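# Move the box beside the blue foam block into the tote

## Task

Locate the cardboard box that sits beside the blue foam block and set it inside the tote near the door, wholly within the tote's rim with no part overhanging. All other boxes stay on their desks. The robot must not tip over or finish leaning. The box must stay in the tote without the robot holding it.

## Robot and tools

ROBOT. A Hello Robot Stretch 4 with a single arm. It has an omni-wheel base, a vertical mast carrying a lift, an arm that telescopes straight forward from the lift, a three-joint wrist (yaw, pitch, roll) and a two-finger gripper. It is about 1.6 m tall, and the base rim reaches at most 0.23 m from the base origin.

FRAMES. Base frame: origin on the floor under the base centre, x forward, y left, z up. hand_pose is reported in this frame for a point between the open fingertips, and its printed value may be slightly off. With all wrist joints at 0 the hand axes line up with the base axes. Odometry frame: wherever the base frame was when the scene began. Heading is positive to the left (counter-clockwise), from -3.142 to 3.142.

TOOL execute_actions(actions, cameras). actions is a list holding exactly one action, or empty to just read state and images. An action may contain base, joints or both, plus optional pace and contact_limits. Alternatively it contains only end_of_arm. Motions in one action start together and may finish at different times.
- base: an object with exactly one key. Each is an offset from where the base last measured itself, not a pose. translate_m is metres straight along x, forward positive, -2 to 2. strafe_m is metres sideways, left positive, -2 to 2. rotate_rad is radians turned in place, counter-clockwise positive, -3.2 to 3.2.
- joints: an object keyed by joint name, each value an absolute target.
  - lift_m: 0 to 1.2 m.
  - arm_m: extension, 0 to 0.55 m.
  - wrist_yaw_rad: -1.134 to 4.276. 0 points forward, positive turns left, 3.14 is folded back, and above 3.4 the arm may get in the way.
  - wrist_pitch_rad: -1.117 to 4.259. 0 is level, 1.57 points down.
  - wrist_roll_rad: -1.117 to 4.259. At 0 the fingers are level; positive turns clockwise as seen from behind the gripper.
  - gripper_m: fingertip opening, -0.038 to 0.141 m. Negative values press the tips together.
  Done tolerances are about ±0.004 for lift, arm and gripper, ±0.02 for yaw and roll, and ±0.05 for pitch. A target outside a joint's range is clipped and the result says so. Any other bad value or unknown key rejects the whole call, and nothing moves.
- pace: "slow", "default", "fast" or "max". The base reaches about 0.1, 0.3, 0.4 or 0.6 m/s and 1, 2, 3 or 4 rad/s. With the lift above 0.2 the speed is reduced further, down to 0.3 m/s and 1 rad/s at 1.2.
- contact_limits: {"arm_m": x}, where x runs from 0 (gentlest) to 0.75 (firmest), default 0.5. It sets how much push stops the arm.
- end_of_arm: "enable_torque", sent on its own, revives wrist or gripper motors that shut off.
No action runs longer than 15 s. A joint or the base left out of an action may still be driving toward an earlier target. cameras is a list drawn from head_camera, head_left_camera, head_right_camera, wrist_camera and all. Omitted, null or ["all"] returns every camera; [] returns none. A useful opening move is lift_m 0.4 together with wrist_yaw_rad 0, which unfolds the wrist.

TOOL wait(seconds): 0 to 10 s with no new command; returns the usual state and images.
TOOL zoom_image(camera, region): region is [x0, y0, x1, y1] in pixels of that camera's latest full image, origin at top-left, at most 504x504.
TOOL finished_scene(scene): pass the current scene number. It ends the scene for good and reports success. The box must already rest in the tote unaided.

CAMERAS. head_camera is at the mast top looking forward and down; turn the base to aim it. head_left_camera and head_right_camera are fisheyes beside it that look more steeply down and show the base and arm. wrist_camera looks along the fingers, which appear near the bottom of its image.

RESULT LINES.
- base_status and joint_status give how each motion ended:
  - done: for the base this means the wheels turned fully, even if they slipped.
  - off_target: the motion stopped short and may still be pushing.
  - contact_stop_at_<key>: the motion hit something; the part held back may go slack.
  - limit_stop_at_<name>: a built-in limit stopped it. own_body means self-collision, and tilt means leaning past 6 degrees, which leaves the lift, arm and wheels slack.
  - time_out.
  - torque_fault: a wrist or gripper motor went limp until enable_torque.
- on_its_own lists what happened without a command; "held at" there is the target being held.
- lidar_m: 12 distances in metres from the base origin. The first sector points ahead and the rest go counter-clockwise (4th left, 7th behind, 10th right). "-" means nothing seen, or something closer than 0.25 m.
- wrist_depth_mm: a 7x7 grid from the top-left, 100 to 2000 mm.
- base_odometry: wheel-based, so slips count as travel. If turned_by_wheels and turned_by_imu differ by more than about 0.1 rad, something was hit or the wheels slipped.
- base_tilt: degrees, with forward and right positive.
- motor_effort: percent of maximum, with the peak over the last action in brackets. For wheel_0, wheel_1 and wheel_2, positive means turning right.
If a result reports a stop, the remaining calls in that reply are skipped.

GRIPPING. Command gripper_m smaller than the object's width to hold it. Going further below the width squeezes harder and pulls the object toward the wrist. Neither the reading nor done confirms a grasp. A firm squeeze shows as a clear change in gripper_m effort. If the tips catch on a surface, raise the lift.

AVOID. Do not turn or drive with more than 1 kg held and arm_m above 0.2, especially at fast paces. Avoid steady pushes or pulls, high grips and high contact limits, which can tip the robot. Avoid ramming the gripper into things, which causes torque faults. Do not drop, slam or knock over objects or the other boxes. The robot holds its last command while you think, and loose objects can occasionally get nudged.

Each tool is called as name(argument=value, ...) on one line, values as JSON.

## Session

execute_actions(actions=[{"joints":{"lift_m":0.4,"wrist_yaw_rad":0}}], cameras=["head_camera","head_left_camera"])

Scene clock: 2.43 s.
base_odometry: x=+0.000 y=+0.000 heading=+0.000 (m, m, rad; odometry frame)
turned_by_wheels: +0.000 (rad since the last result)
turned_by_imu: -0.001 (rad since the last result)
base_tilt: forward=-0.4 right=-0.1 (deg)
lidar_m: 1.02 0.90 0.90 0.89 0.75 0.78 0.94 0.82 0.83 0.98 1.56 2.19
base_status: not commanded
joint_positions: lift_m=+0.400 arm_m=-0.001 wrist_yaw_rad=+0.001 wrist_pitch_rad=+0.003 wrist_roll_rad=-0.019 gripper_m=+0.057
joint_status: all done
motor_effort: lift_m=+22(23) arm_m=-1(1) wrist_yaw_rad=+0(10) wrist_pitch_rad=-6(6) wrist_roll_rad=-1(1) gripper_m=+0(2) wheel_0=-1(0) wheel_1=-1(1) wheel_2=+1(1) (%)
hand_pose: x=+0.4582 y=-0.0872 z=+0.5771 quat_wxyz=(+1.000, -0.010, +0.002, +0.000) (m; base frame)
wrist_depth_mm: 661 741 854 1042 - 1921 1661 / 661 732 854 1042 - 1983 1708 / 676 759 866 1042 - 1983 1708 / 654 741 866 1042 - 1808 1708 / 661 759 854 1042 1281 - 1756 / 661 741 196 1042 195 1808 1618 / 647 723 878 109 1308 1255 1308
pictures: head_camera, head_left_camera
Images, in order (width x height): head_camera 420x560, head_left_camera 420x672.

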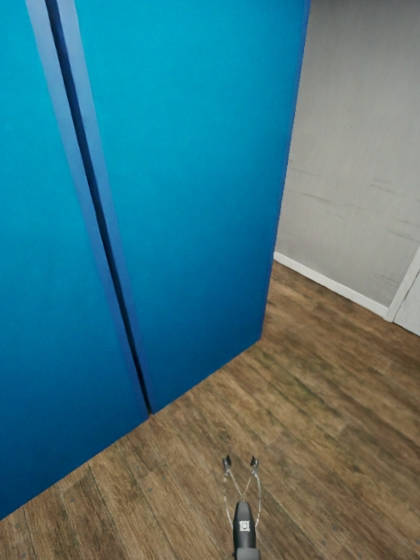

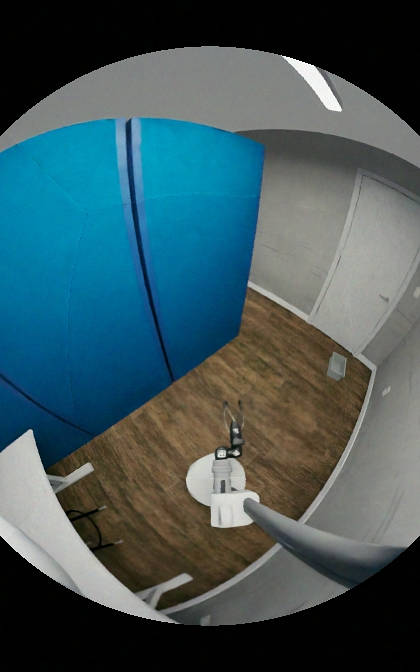

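Same layout; axis about -0.85.

execute_actions(actions=[{"base":{"rotate_rad":1.0}}], cameras=["head_left_camera"])

execute_actions(actions=[{"base":{"strafe_m":-1.65},"pace":"fast"}], cameras=[])

execute_actions(actions=[{"base":{"rotate_rad":-0.28}}], cameras=["head_camera"])

Scene clock: 4.50 s.
base_odometry: x=+0.000 y=+0.000 heading=+1.000 (m, m, rad; odometry frame)
turned_by_wheels: +1.000 (rad since the last result)
turned_by_imu: +0.987 (rad since the last result)
base_tilt: forward=-0.3 right=-0.1 (deg)
lidar_m: 0.90 0.91 0.78 0.77 0.90 0.83 0.83 0.99 1.56 2.18 1.05 0.89
base_status: done
joint_positions: lift_m=+0.400 arm_m=-0.001 wrist_yaw_rad=+0.000 wrist_pitch_rad=+0.003 wrist_roll_rad=-0.019 gripper_m=+0.057
joint_status: not commanded
motor_effort: lift_m=+20(22) arm_m=-1(1) wrist_yaw_rad=-1(2) wrist_pitch_rad=-6(6) wrist_roll_rad=-1(1) gripper_m=-1(1) wheel_0=-2(10) wheel_1=-2(7) wheel_2=-2(7) (%)
hand_pose: x=+0.4582 y=-0.0874 z=+0.5773 quat_wxyz=(+1.000, -0.010, +0.002, +0.000) (m; base frame)
wrist_depth_mm: 866 788 732 683 634 580 559 / 866 798 723 683 640 597 564 / 866 798 732 676 640 597 564 / 866 809 741 691 640 609 569 / 878 809 741 691 647 609 574 / 878 831 194 691 195 597 580 / 891 820 759 109 640 597 580
pictures: head_left_camera
Images, in order (width x height): head_left_camera 420x672.

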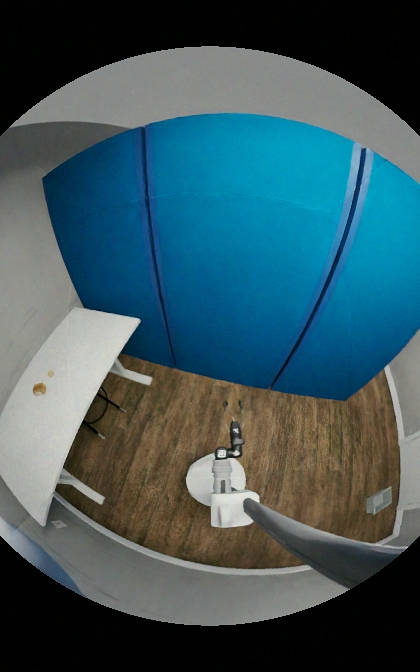

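Scene clock: 9.83 s.
base_odometry: x=+1.388 y=-0.892 heading=+0.999 (m, m, rad; odometry frame)
turned_by_wheels: +0.000 (rad since the last result)
turned_by_imu: -0.009 (rad since the last result)
base_tilt: forward=-0.3 right=+0.1 (deg)
lidar_m: 0.73 0.58 0.95 2.38 1.46 0.65 0.61 0.68 0.55 0.59 0.70 1.21
base_status: done
joint_positions: lift_m=+0.400 arm_m=-0.001 wrist_yaw_rad=+0.000 wrist_pitch_rad=+0.003 wrist_roll_rad=-0.019 gripper_m=+0.057
joint_status: not commanded
motor_effort: lift_m=+20(20) arm_m=-1(1) wrist_yaw_rad=+2(1) wrist_pitch_rad=-6(6) wrist_roll_rad=-1(0) gripper_m=-3(3) wheel_0=+0(10) wheel_1=+0(12) wheel_2=-2(0) (%)
hand_pose: x=+0.4582 y=-0.0874 z=+0.5773 quat_wxyz=(+1.000, -0.010, +0.002, +0.000) (m; base frame)
wrist_depth_mm: 407 521 - - - - 1499 / 404 521 - - - - 1576 / 410 517 - - - - 1576 / 407 525 750 - - - 1661 / 404 525 707 - - - 1576 / 402 517 196 - 195 1863 1576 / 399 477 732 109 1366 1229 1308
pictures: none
No camera images: the call's "cameras" was empty. Leave "cameras" out to get every camera's image.

Scene clock: 10.87 s.
base_odometry: x=+1.388 y=-0.892 heading=+0.720 (m, m, rad; odometry frame)
turned_by_wheels: -0.280 (rad since the last result)
turned_by_imu: -0.277 (rad since the last result)
base_tilt: forward=-0.4 right=-0.1 (deg)
lidar_m: 2.14 0.59 0.66 1.67 1.84 1.32 0.64 0.61 0.61 0.57 0.63 0.83
base_status: done
joint_positions: lift_m=+0.400 arm_m=-0.001 wrist_yaw_rad=+0.000 wrist_pitch_rad=+0.003 wrist_roll_rad=-0.019 gripper_m=+0.057
joint_status: not commanded
motor_effort: lift_m=+20(20) arm_m=-1(1) wrist_yaw_rad=+0(2) wrist_pitch_rad=-6(6) wrist_roll_rad=-1(1) gripper_m=-1(2) wheel_0=+1(6) wheel_1=+0(7) wheel_2=+2(5) (%)
hand_pose: x=+0.4582 y=-0.0874 z=+0.5773 quat_wxyz=(+1.000, -0.010, +0.002, +0.000) (m; base frame)
wrist_depth_mm: 647 - - - - 1098 759 / 654 - - - - 1138 768 / 647 - - - - 1118 768 / 647 - - - - 1160 768 / 640 - - - - 1138 768 / 640 1983 195 1983 196 1060 788 / 621 1336 1336 109 1366 991 788
pictures: head_camera
Images, in order (width x height): head_camera 420x560.

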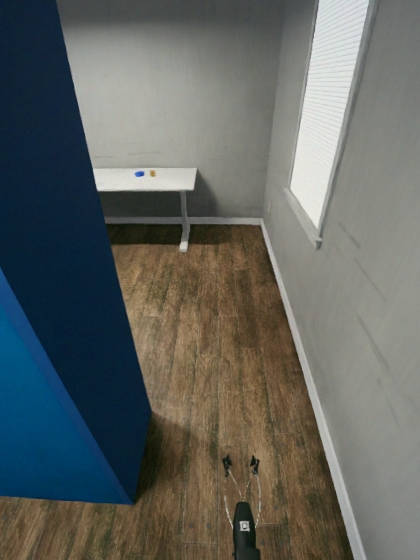

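execute_actions(actions=[{"base":{"translate_m":2},"joints":{"lift_m":0.8,"gripper_m":0.11,"wrist_pitch_rad":0.4},"pace":"fast"}], cameras=[])

execute_actions(actions=[{"base":{"strafe_m":0.65},"pace":"fast"}], cameras=["head_camera","wrist_camera"])

Scene clock: 17.43 s.
base_odometry: x=+2.892 y=+0.426 heading=+0.720 (m, m, rad; odometry frame)
turned_by_wheels: +0.000 (rad since the last result)
turned_by_imu: -0.011 (rad since the last result)
base_tilt: forward=-0.3 right=+0.0 (deg)
lidar_m: 1.24 0.77 0.98 2.40 1.59 1.15 1.43 0.83 0.53 0.50 0.52 0.76
base_status: done
joint_positions: lift_m=+0.800 arm_m=-0.001 wrist_yaw_rad=+0.000 wrist_pitch_rad=+0.402 wrist_roll_rad=-0.019 gripper_m=+0.110
joint_status: all done
motor_effort: lift_m=+21(24) arm_m=-1(1) wrist_yaw_rad=+2(1) wrist_pitch_rad=-5(4) wrist_roll_rad=-1(1) gripper_m=+0(4) wheel_0=-2(4) wheel_1=-1(7) wheel_2=+0(13) (%)
hand_pose: x=+0.4352 y=-0.0874 z=+0.8653 quat_wxyz=(+0.980, -0.010, +0.200, +0.002) (m; base frame)
wrist_depth_mm: 1160 1160 1138 1160 1160 946 676 / 1182 1182 1205 1229 1229 991 699 / 1118 1098 1336 1308 1281 991 691 / 732 976 1397 1366 1430 1025 676 / 597 1430 1464 1464 1499 960 723 / 1499 1098 200 1537 1336 831 707 / 1281 1205 1281 109 1229 1008 707
pictures: none
No camera images: the call's "cameras" was empty. Leave "cameras" out to get every camera's image.

Scene clock: 20.40 s.
base_odometry: x=+2.463 y=+0.915 heading=+0.719 (m, m, rad; odometry frame)
turned_by_wheels: +0.000 (rad since the last result)
turned_by_imu: +0.001 (rad since the last result)
base_tilt: forward=-0.4 right=+0.0 (deg)
lidar_m: 0.67 0.72 0.96 1.76 1.64 1.14 1.08 1.76 1.23 1.15 1.20 0.74
base_status: done
joint_positions: lift_m=+0.800 arm_m=-0.001 wrist_yaw_rad=+0.000 wrist_pitch_rad=+0.402 wrist_roll_rad=-0.019 gripper_m=+0.110
joint_status: not commanded
motor_effort: lift_m=+21(21) arm_m=-1(1) wrist_yaw_rad=+0(1) wrist_pitch_rad=-5(5) wrist_roll_rad=-1(1) gripper_m=+0(0) wheel_0=+0(10) wheel_1=-2(10) wheel_2=+0(4) (%)
hand_pose: x=+0.4352 y=-0.0874 z=+0.8653 quat_wxyz=(+0.980, -0.010, +0.200, +0.002) (m; base frame)
wrist_depth_mm: 1118 1118 1118 1138 1138 1118 1160 / 1182 1205 1182 1229 1205 1182 1205 / 1118 1078 931 991 960 1281 1281 / 732 707 691 683 661 1336 1397 / 569 559 535 549 559 539 1464 / 1464 1499 201 1430 1060 1336 1397 / 1308 1229 1281 109 1229 1205 1229
pictures: head_camera, wrist_camera
Images, in order (width x height): head_camera 420x560, wrist_camera 616x392.

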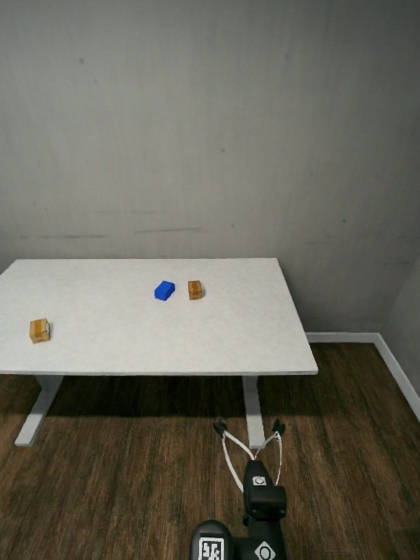

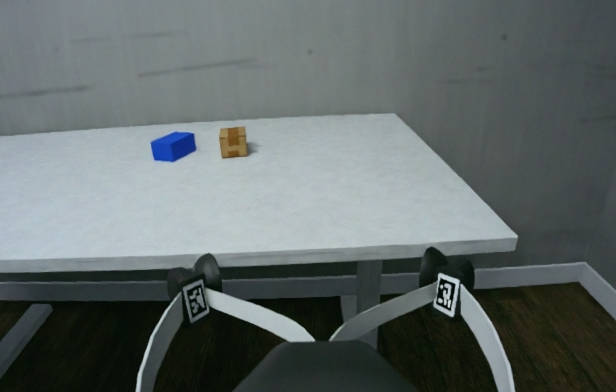

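Same height. Box x≈1.14, left 0.19.

execute_actions(actions=[{"base":{"strafe_m":0.19},"joints":{"arm_m":0.35,"lift_m":0.71}}], cameras=[])

execute_actions(actions=[{"base":{"translate_m":0.2}}], cameras=["wrist_camera"])

Scene clock: 22.80 s.
base_odometry: x=+2.338 y=+1.058 heading=+0.719 (m, m, rad; odometry frame)
turned_by_wheels: +0.000 (rad since the last result)
turned_by_imu: +0.000 (rad since the last result)
base_tilt: forward=-0.4 right=-0.2 (deg)
lidar_m: 0.68 0.70 0.93 1.56 1.61 1.15 1.10 1.14 1.41 1.35 1.37 0.72
base_status: done
joint_positions: lift_m=+0.710 arm_m=+0.349 wrist_yaw_rad=+0.000 wrist_pitch_rad=+0.402 wrist_roll_rad=-0.019 gripper_m=+0.110
joint_status: all done
motor_effort: lift_m=+17(20) arm_m=+6(6) wrist_yaw_rad=+0(2) wrist_pitch_rad=-5(5) wrist_roll_rad=-1(1) gripper_m=+1(0) wheel_0=+1(6) wheel_1=+1(9) wheel_2=+0(2) (%)
hand_pose: x=+0.7854 y=-0.0874 z=+0.7756 quat_wxyz=(+0.980, -0.010, +0.200, +0.002) (m; base frame)
wrist_depth_mm: 809 798 798 820 820 809 798 / 842 854 854 854 842 854 842 / 768 723 627 574 647 634 627 / 496 480 469 459 452 445 433 / 364 359 355 353 345 338 330 / 287 286 200 283 259 254 268 / 245 237 244 109 237 228 227
pictures: none
No camera images: the call's "cameras" was empty. Leave "cameras" out to get every camera's image.

Scene clock: 24.87 s.
base_odometry: x=+2.489 y=+1.190 heading=+0.719 (m, m, rad; odometry frame)
turned_by_wheels: +0.000 (rad since the last result)
turned_by_imu: -0.002 (rad since the last result)
base_tilt: forward=-0.3 right=+0.0 (deg)
lidar_m: 0.48 0.49 0.67 1.56 1.63 1.37 1.30 1.35 1.41 1.35 0.73 0.50
base_status: done
joint_positions: lift_m=+0.710 arm_m=+0.349 wrist_yaw_rad=+0.000 wrist_pitch_rad=+0.402 wrist_roll_rad=-0.019 gripper_m=+0.110
joint_status: not commanded
motor_effort: lift_m=+17(17) arm_m=+5(6) wrist_yaw_rad=+1(2) wrist_pitch_rad=-5(6) wrist_roll_rad=-1(1) gripper_m=-1(0) wheel_0=-1(4) wheel_1=+0(6) wheel_2=+0(6) (%)
hand_pose: x=+0.7855 y=-0.0874 z=+0.7756 quat_wxyz=(+0.980, -0.010, +0.200, +0.002) (m; base frame)
wrist_depth_mm: 615 621 615 615 621 621 615 / 647 654 654 654 654 654 654 / 683 668 676 661 647 634 627 / 488 455 442 359 449 445 439 / 362 325 355 325 343 336 330 / 289 286 200 283 258 253 266 / 244 236 244 109 237 229 226
pictures: wrist_camera
Images, in order (width x height): wrist_camera 616x392.

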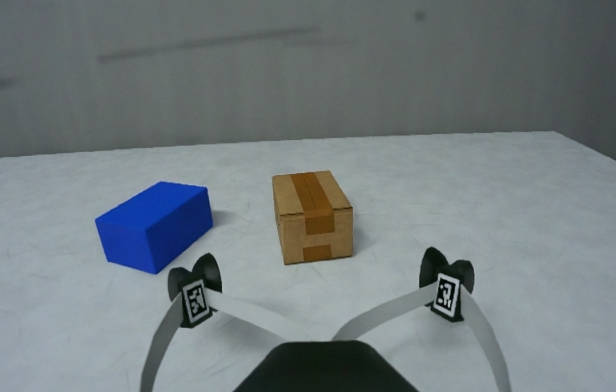

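execute_actions(actions=[{"joints":{"arm_m":0.49,"lift_m":0.682}}], cameras=[])

execute_actions(actions=[{"joints":{"gripper_m":0.01}}], cameras=[])

execute_actions(actions=[{"joints":{"lift_m":0.76}}], cameras=[])

execute_actions(actions=[{"base":{"translate_m":-0.4},"joints":{"arm_m":0},"pace":"fast"}], cameras=[])

execute_actions(actions=[{"base":{"rotate_rad":3.2},"joints":{"lift_m":0.4,"wrist_pitch_rad":1.2}}], cameras=[])

execute_actions(actions=[{"base":{"strafe_m":0.84},"pace":"fast"}], cameras=[])

execute_actions(actions=[{"base":{"translate_m":1.9},"joints":{"arm_m":0.15},"pace":"fast"}], cameras=["head_camera","wrist_camera"])

Scene clock: 27.13 s.
base_odometry: x=+2.489 y=+1.190 heading=+0.719 (m, m, rad; odometry frame)
turned_by_wheels: +0.000 (rad since the last result)
turned_by_imu: -0.001 (rad since the last result)
base_tilt: forward=-0.3 right=-0.1 (deg)
lidar_m: 0.48 0.50 0.65 1.57 1.64 1.37 1.30 1.36 1.42 1.34 0.72 0.51
base_status: not commanded
joint_positions: lift_m=+0.682 arm_m=+0.489 wrist_yaw_rad=+0.000 wrist_pitch_rad=+0.402 wrist_roll_rad=-0.019 gripper_m=+0.110
joint_status: all done
motor_effort: lift_m=+17(18) arm_m=+6(4) wrist_yaw_rad=-1(0) wrist_pitch_rad=-6(6) wrist_roll_rad=-1(0) gripper_m=+1(0) wheel_0=-1(1) wheel_1=+0(0) wheel_2=+0(0) (%)
hand_pose: x=+0.9254 y=-0.0874 z=+0.7476 quat_wxyz=(+0.980, -0.009, +0.200, +0.002) (m; base frame)
wrist_depth_mm: 488 484 484 492 488 492 488 / 508 512 521 521 521 517 517 / 544 535 539 539 535 539 539 / 418 410 402 394 384 375 370 / 224 241 301 208 294 289 283 / 191 226 195 178 195 216 229 / 188 202 202 109 198 195 196
pictures: none
No camera images: the call's "cameras" was empty. Leave "cameras" out to get every camera's image.

Scene clock: 28.97 s.
base_odometry: x=+2.489 y=+1.190 heading=+0.719 (m, m, rad; odometry frame)
turned_by_wheels: +0.000 (rad since the last result)
turned_by_imu: +0.000 (rad since the last result)
base_tilt: forward=-0.2 right=-0.1 (deg)
lidar_m: 0.46 0.50 0.66 1.58 1.62 1.36 1.30 1.35 1.41 1.34 0.74 0.51
base_status: not commanded
joint_positions: lift_m=+0.682 arm_m=+0.489 wrist_yaw_rad=+0.000 wrist_pitch_rad=+0.402 wrist_roll_rad=-0.019 gripper_m=+0.010
joint_status: all done
motor_effort: lift_m=+17(17) arm_m=+6(6) wrist_yaw_rad=+3(1) wrist_pitch_rad=-7(7) wrist_roll_rad=+0(1) gripper_m=-20(19) wheel_0=-1(1) wheel_1=+0(0) wheel_2=+0(0) (%)
hand_pose: x=+0.9254 y=-0.0874 z=+0.7474 quat_wxyz=(+0.980, -0.009, +0.200, +0.002) (m; base frame)
wrist_depth_mm: 484 488 488 488 492 488 492 / 512 517 512 521 517 521 517 / 554 539 544 539 539 535 525 / 415 410 399 387 382 373 366 / 224 242 303 198 279 286 283 / 192 226 184 167 177 177 228 / 187 201 208 109 196 192 -
pictures: none
No camera images: the call's "cameras" was empty. Leave "cameras" out to get every camera's image.

Scene clock: 30.27 s.
base_odometry: x=+2.489 y=+1.190 heading=+0.719 (m, m, rad; odometry frame)
turned_by_wheels: +0.000 (rad since the last result)
turned_by_imu: +0.000 (rad since the last result)
base_tilt: forward=-0.2 right=-0.1 (deg)
lidar_m: 0.47 0.49 0.65 1.57 1.62 1.38 1.30 1.36 1.42 1.35 0.73 0.50
base_status: not commanded
joint_positions: lift_m=+0.760 arm_m=+0.489 wrist_yaw_rad=+0.000 wrist_pitch_rad=+0.403 wrist_roll_rad=-0.019 gripper_m=+0.010
joint_status: all done
motor_effort: lift_m=+22(23) arm_m=+6(6) wrist_yaw_rad=+0(3) wrist_pitch_rad=-7(7) wrist_roll_rad=-1(1) gripper_m=-20(19) wheel_0=-1(1) wheel_1=+0(1) wheel_2=+0(0) (%)
hand_pose: x=+0.9253 y=-0.0874 z=+0.8249 quat_wxyz=(+0.980, -0.009, +0.200, +0.002) (m; base frame)
wrist_depth_mm: 480 488 492 492 492 492 488 / 512 512 517 517 517 521 517 / 544 544 554 549 554 554 554 / 569 574 569 569 559 554 539 / 455 452 445 198 410 421 415 / 359 359 185 168 177 177 336 / 250 251 306 109 289 282 287
pictures: none
No camera images: the call's "cameras" was empty. Leave "cameras" out to get every camera's image.

Scene clock: 32.67 s.
base_odometry: x=+2.188 y=+0.926 heading=+0.719 (m, m, rad; odometry frame)
turned_by_wheels: +0.000 (rad since the last result)
turned_by_imu: +0.001 (rad since the last result)
base_tilt: forward=-0.3 right=+0.0 (deg)
lidar_m: 0.86 0.90 1.20 1.56 1.30 0.95 0.90 0.92 1.45 1.36 1.42 0.93
base_status: done
joint_positions: lift_m=+0.760 arm_m=+0.001 wrist_yaw_rad=+0.000 wrist_pitch_rad=+0.403 wrist_roll_rad=-0.019 gripper_m=+0.010
joint_status: all done
motor_effort: lift_m=+22(22) arm_m=-5(10) wrist_yaw_rad=+3(0) wrist_pitch_rad=-9(9) wrist_roll_rad=-1(0) gripper_m=-21(18) wheel_0=+2(6) wheel_1=-1(6) wheel_2=+0(15) (%)
hand_pose: x=+0.4372 y=-0.0875 z=+0.8249 quat_wxyz=(+0.980, -0.009, +0.200, +0.002) (m; base frame)
wrist_depth_mm: 1308 1308 1308 1281 1281 1336 1336 / 1366 1397 1397 1336 1336 1397 1430 / 866 904 866 842 820 809 1430 / 1576 1576 1618 1576 1537 1576 1576 / 1618 1708 1708 198 1138 1661 1618 / 1336 1464 185 167 177 177 1336 / 1160 1182 1205 109 1098 1118 1138
pictures: none
No camera images: the call's "cameras" was empty. Leave "cameras" out to get every camera's image.

Scene clock: 35.53 s.
base_odometry: x=+2.188 y=+0.926 heading=-2.364 (m, m, rad; odometry frame)
turned_by_wheels: +3.200 (rad since the last result)
turned_by_imu: +3.162 (rad since the last result)
base_tilt: forward=-0.4 right=+0.0 (deg)
lidar_m: 0.90 0.95 1.41 1.36 1.44 0.88 0.87 0.92 1.61 1.56 1.24 0.92
base_status: done
joint_positions: lift_m=+0.400 arm_m=+0.001 wrist_yaw_rad=+0.000 wrist_pitch_rad=+1.201 wrist_roll_rad=-0.019 gripper_m=+0.010
joint_status: all done
motor_effort: lift_m=+18(19) arm_m=-5(5) wrist_yaw_rad=+2(3) wrist_pitch_rad=-3(1) wrist_roll_rad=-1(1) gripper_m=-18(21) wheel_0=+0(6) wheel_1=+0(7) wheel_2=+0(10) (%)
hand_pose: x=+0.2761 y=-0.0874 z=+0.3094 quat_wxyz=(+0.825, -0.008, +0.565, +0.005) (m; base frame)
wrist_depth_mm: 707 691 676 676 676 668 654 / 654 654 640 640 640 627 621 / 627 621 609 603 603 597 585 / 591 580 585 574 569 559 559 / 559 554 554 198 535 539 530 / 525 530 184 168 177 177 504 / 508 500 500 109 492 484 488
pictures: none
No camera images: the call's "cameras" was empty. Leave "cameras" out to get every camera's image.

Scene clock: 38.87 s.
base_odometry: x=+2.777 y=+0.328 heading=-2.364 (m, m, rad; odometry frame)
turned_by_wheels: +0.000 (rad since the last result)
turned_by_imu: +0.001 (rad since the last result)
base_tilt: forward=-0.3 right=-0.1 (deg)
lidar_m: 1.86 0.76 0.52 0.51 0.53 0.83 0.91 0.90 1.29 2.41 1.29 1.03
base_status: done
joint_positions: lift_m=+0.400 arm_m=+0.001 wrist_yaw_rad=+0.000 wrist_pitch_rad=+1.201 wrist_roll_rad=-0.019 gripper_m=+0.010
joint_status: not commanded
motor_effort: lift_m=+19(19) arm_m=-5(5) wrist_yaw_rad=+2(2) wrist_pitch_rad=-4(4) wrist_roll_rad=-1(1) gripper_m=-19(19) wheel_0=-2(11) wheel_1=-2(12) wheel_2=+0(2) (%)
hand_pose: x=+0.2761 y=-0.0874 z=+0.3093 quat_wxyz=(+0.825, -0.008, +0.565, +0.005) (m; base frame)
wrist_depth_mm: 699 683 683 676 668 668 661 / 661 654 640 634 634 627 621 / 627 615 609 603 597 591 591 / 585 585 580 574 564 559 554 / 549 554 554 198 535 535 535 / 539 525 184 168 177 177 508 / 508 496 500 109 488 484 488
pictures: none
No camera images: the call's "cameras" was empty. Leave "cameras" out to get every camera's image.

Scene clock: 44.90 s.
base_odometry: x=+1.423 y=-1.005 heading=-2.364 (m, m, rad; odometry frame)
turned_by_wheels: +0.000 (rad since the last result)
turned_by_imu: -0.012 (rad since the last result)
base_tilt: forward=-0.3 right=-0.1 (deg)
lidar_m: 0.58 0.63 0.47 0.43 0.51 0.73 2.30 0.69 0.76 2.28 1.66 1.26
base_status: done
joint_positions: lift_m=+0.400 arm_m=+0.149 wrist_yaw_rad=+0.000 wrist_pitch_rad=+1.201 wrist_roll_rad=-0.019 gripper_m=+0.010
joint_status: all done
motor_effort: lift_m=+19(19) arm_m=+5(8) wrist_yaw_rad=+0(5) wrist_pitch_rad=-3(4) wrist_roll_rad=-1(1) gripper_m=-19(21) wheel_0=-2(6) wheel_1=-1(6) wheel_2=+0(14) (%)
hand_pose: x=+0.4242 y=-0.0874 z=+0.3093 quat_wxyz=(+0.825, -0.008, +0.565, +0.006) (m; base frame)
wrist_depth_mm: 691 691 683 683 668 661 661 / 661 654 544 569 627 634 627 / 621 603 597 603 585 597 591 / 585 569 535 462 559 564 559 / 559 554 554 198 535 535 525 / 530 530 184 168 177 177 508 / 508 500 500 109 488 484 488
pictures: head_camera, wrist_camera
Images, in order (width x height): head_camera 420x560, wrist_camera 616x392.

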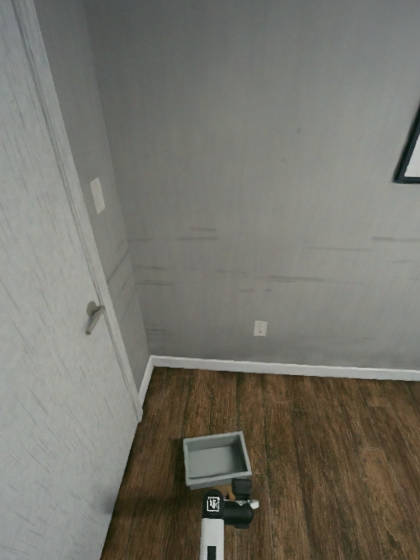

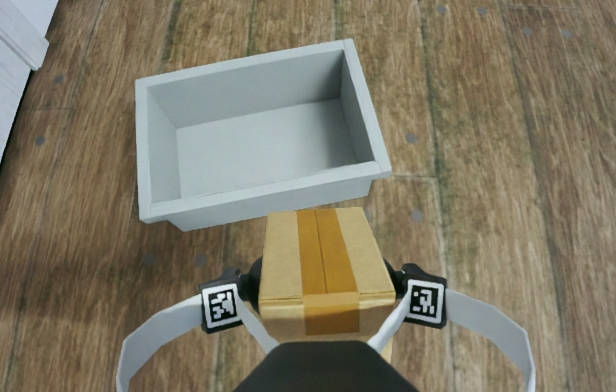

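execute_actions(actions=[{"base":{"strafe_m":0.07},"joints":{"arm_m":0.385}}], cameras=[])

execute_actions(actions=[{"joints":{"lift_m":0.15}}], cameras=["wrist_camera"])

execute_actions(actions=[{"joints":{"gripper_m":0.08}}], cameras=[])

execute_actions(actions=[{"joints":{"lift_m":0.35}}], cameras=["wrist_camera","head_camera"])

Scene clock: 47.23 s.
base_odometry: x=+1.472 y=-1.055 heading=-2.364 (m, m, rad; odometry frame)
turned_by_wheels: +0.000 (rad since the last result)
turned_by_imu: +0.000 (rad since the last result)
base_tilt: forward=-0.4 right=-0.1 (deg)
lidar_m: 0.53 0.55 0.39 0.36 0.43 0.61 1.82 0.75 0.73 2.26 1.66 0.61
base_status: done
joint_positions: lift_m=+0.400 arm_m=+0.384 wrist_yaw_rad=+0.000 wrist_pitch_rad=+1.201 wrist_roll_rad=-0.019 gripper_m=+0.010
joint_status: all done
motor_effort: lift_m=+19(19) arm_m=+5(4) wrist_yaw_rad=+1(2) wrist_pitch_rad=-3(4) wrist_roll_rad=-1(0) gripper_m=-20(20) wheel_0=+0(10) wheel_1=+0(8) wheel_2=-1(0) (%)
hand_pose: x=+0.6592 y=-0.0874 z=+0.3093 quat_wxyz=(+0.825, -0.008, +0.565, +0.006) (m; base frame)
wrist_depth_mm: 627 691 676 676 661 668 654 / 640 654 647 640 627 621 621 / 615 609 603 597 603 591 591 / 580 585 574 574 574 564 554 / 559 554 449 198 413 539 530 / 525 521 185 168 177 178 508 / 508 496 492 109 455 399 484
pictures: none
No camera images: the call's "cameras" was empty. Leave "cameras" out to get every camera's image.

Scene clock: 49.33 s.
base_odometry: x=+1.472 y=-1.055 heading=-2.364 (m, m, rad; odometry frame)
turned_by_wheels: +0.000 (rad since the last result)
turned_by_imu: +0.000 (rad since the last result)
base_tilt: forward=-0.3 right=+0.0 (deg)
lidar_m: 0.54 0.56 0.41 0.37 0.41 0.61 1.82 0.76 0.74 2.28 1.66 0.58
base_status: not commanded
joint_positions: lift_m=+0.150 arm_m=+0.384 wrist_yaw_rad=+0.000 wrist_pitch_rad=+1.201 wrist_roll_rad=-0.019 gripper_m=+0.010
joint_status: all done
motor_effort: lift_m=+18(18) arm_m=+5(6) wrist_yaw_rad=+1(0) wrist_pitch_rad=-3(3) wrist_roll_rad=-1(1) gripper_m=-21(19) wheel_0=+0(0) wheel_1=+0(0) wheel_2=-1(1) (%)
hand_pose: x=+0.6592 y=-0.0874 z=+0.0594 quat_wxyz=(+0.825, -0.008, +0.565, +0.006) (m; base frame)
wrist_depth_mm: 373 368 362 359 355 353 351 / 351 347 343 340 196 197 327 / 330 191 194 208 230 231 187 / 205 233 259 271 296 260 191 / 211 287 290 198 282 277 200 / 200 265 185 168 177 177 207 / 192 237 265 109 258 256 -
pictures: wrist_camera
Images, in order (width x height): wrist_camera 616x392.

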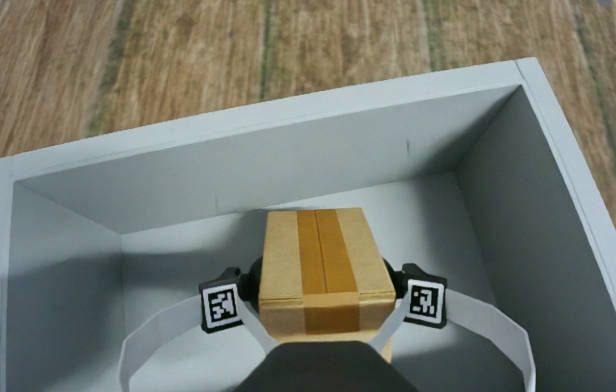

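Scene clock: 50.83 s.
base_odometry: x=+1.472 y=-1.055 heading=-2.364 (m, m, rad; odometry frame)
turned_by_wheels: +0.000 (rad since the last result)
turned_by_imu: +0.000 (rad since the last result)
base_tilt: forward=-0.3 right=+0.0 (deg)
lidar_m: 0.54 0.54 0.39 0.37 0.43 0.62 1.83 0.77 0.75 2.25 1.66 0.61
base_status: not commanded
joint_positions: lift_m=+0.150 arm_m=+0.384 wrist_yaw_rad=+0.000 wrist_pitch_rad=+1.201 wrist_roll_rad=-0.019 gripper_m=+0.080
joint_status: all done
motor_effort: lift_m=+18(18) arm_m=+5(5) wrist_yaw_rad=-1(3) wrist_pitch_rad=-3(3) wrist_roll_rad=+0(1) gripper_m=-3(19) wheel_0=+0(0) wheel_1=+0(0) wheel_2=-1(1) (%)
hand_pose: x=+0.6592 y=-0.0874 z=+0.0594 quat_wxyz=(+0.825, -0.008, +0.565, +0.006) (m; base frame)
wrist_depth_mm: 370 368 362 359 357 355 347 / 351 347 343 340 196 198 325 / 330 192 193 209 229 230 187 / 204 232 259 294 296 260 191 / 210 289 290 287 287 277 200 / 201 273 197 226 200 254 207 / 192 244 264 109 258 254 216
pictures: none
No camera images: the call's "cameras" was empty. Leave "cameras" out to get every camera's image.

Scene clock: 52.73 s.
base_odometry: x=+1.472 y=-1.055 heading=-2.364 (m, m, rad; odometry frame)
turned_by_wheels: +0.000 (rad since the last result)
turned_by_imu: +0.000 (rad since the last result)
base_tilt: forward=-0.4 right=+0.0 (deg)
lidar_m: 0.53 0.54 0.40 0.38 0.43 0.61 1.81 0.74 0.74 2.23 1.66 0.59
base_status: not commanded
joint_positions: lift_m=+0.350 arm_m=+0.384 wrist_yaw_rad=+0.000 wrist_pitch_rad=+1.201 wrist_roll_rad=-0.019 gripper_m=+0.080
joint_status: all done
motor_effort: lift_m=+22(23) arm_m=+5(5) wrist_yaw_rad=+0(2) wrist_pitch_rad=-3(3) wrist_roll_rad=+0(1) gripper_m=-2(2) wheel_0=+0(0) wheel_1=+0(0) wheel_2=-1(1) (%)
hand_pose: x=+0.6592 y=-0.0874 z=+0.2590 quat_wxyz=(+0.825, -0.008, +0.565, +0.006) (m; base frame)
wrist_depth_mm: 621 621 621 615 603 603 597 / 597 591 591 574 574 569 564 / 564 559 549 544 539 544 535 / 530 525 525 521 430 508 508 / 500 492 394 477 459 488 480 / 480 473 196 462 200 455 455 / 459 459 452 109 445 370 439
pictures: head_camera, wrist_camera
Images, in order (width x height): head_camera 420x560, wrist_camera 616x392.

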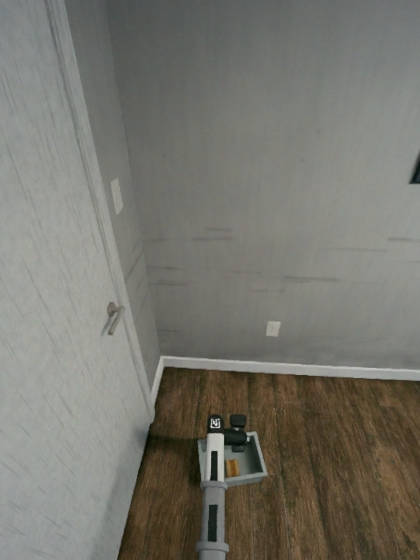

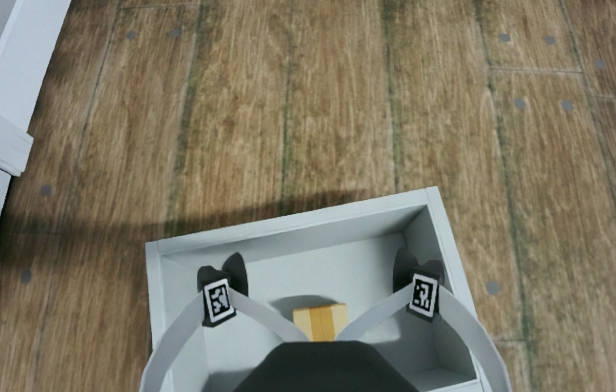

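finished_scene(scene=2)

The scene is finished: the task was done.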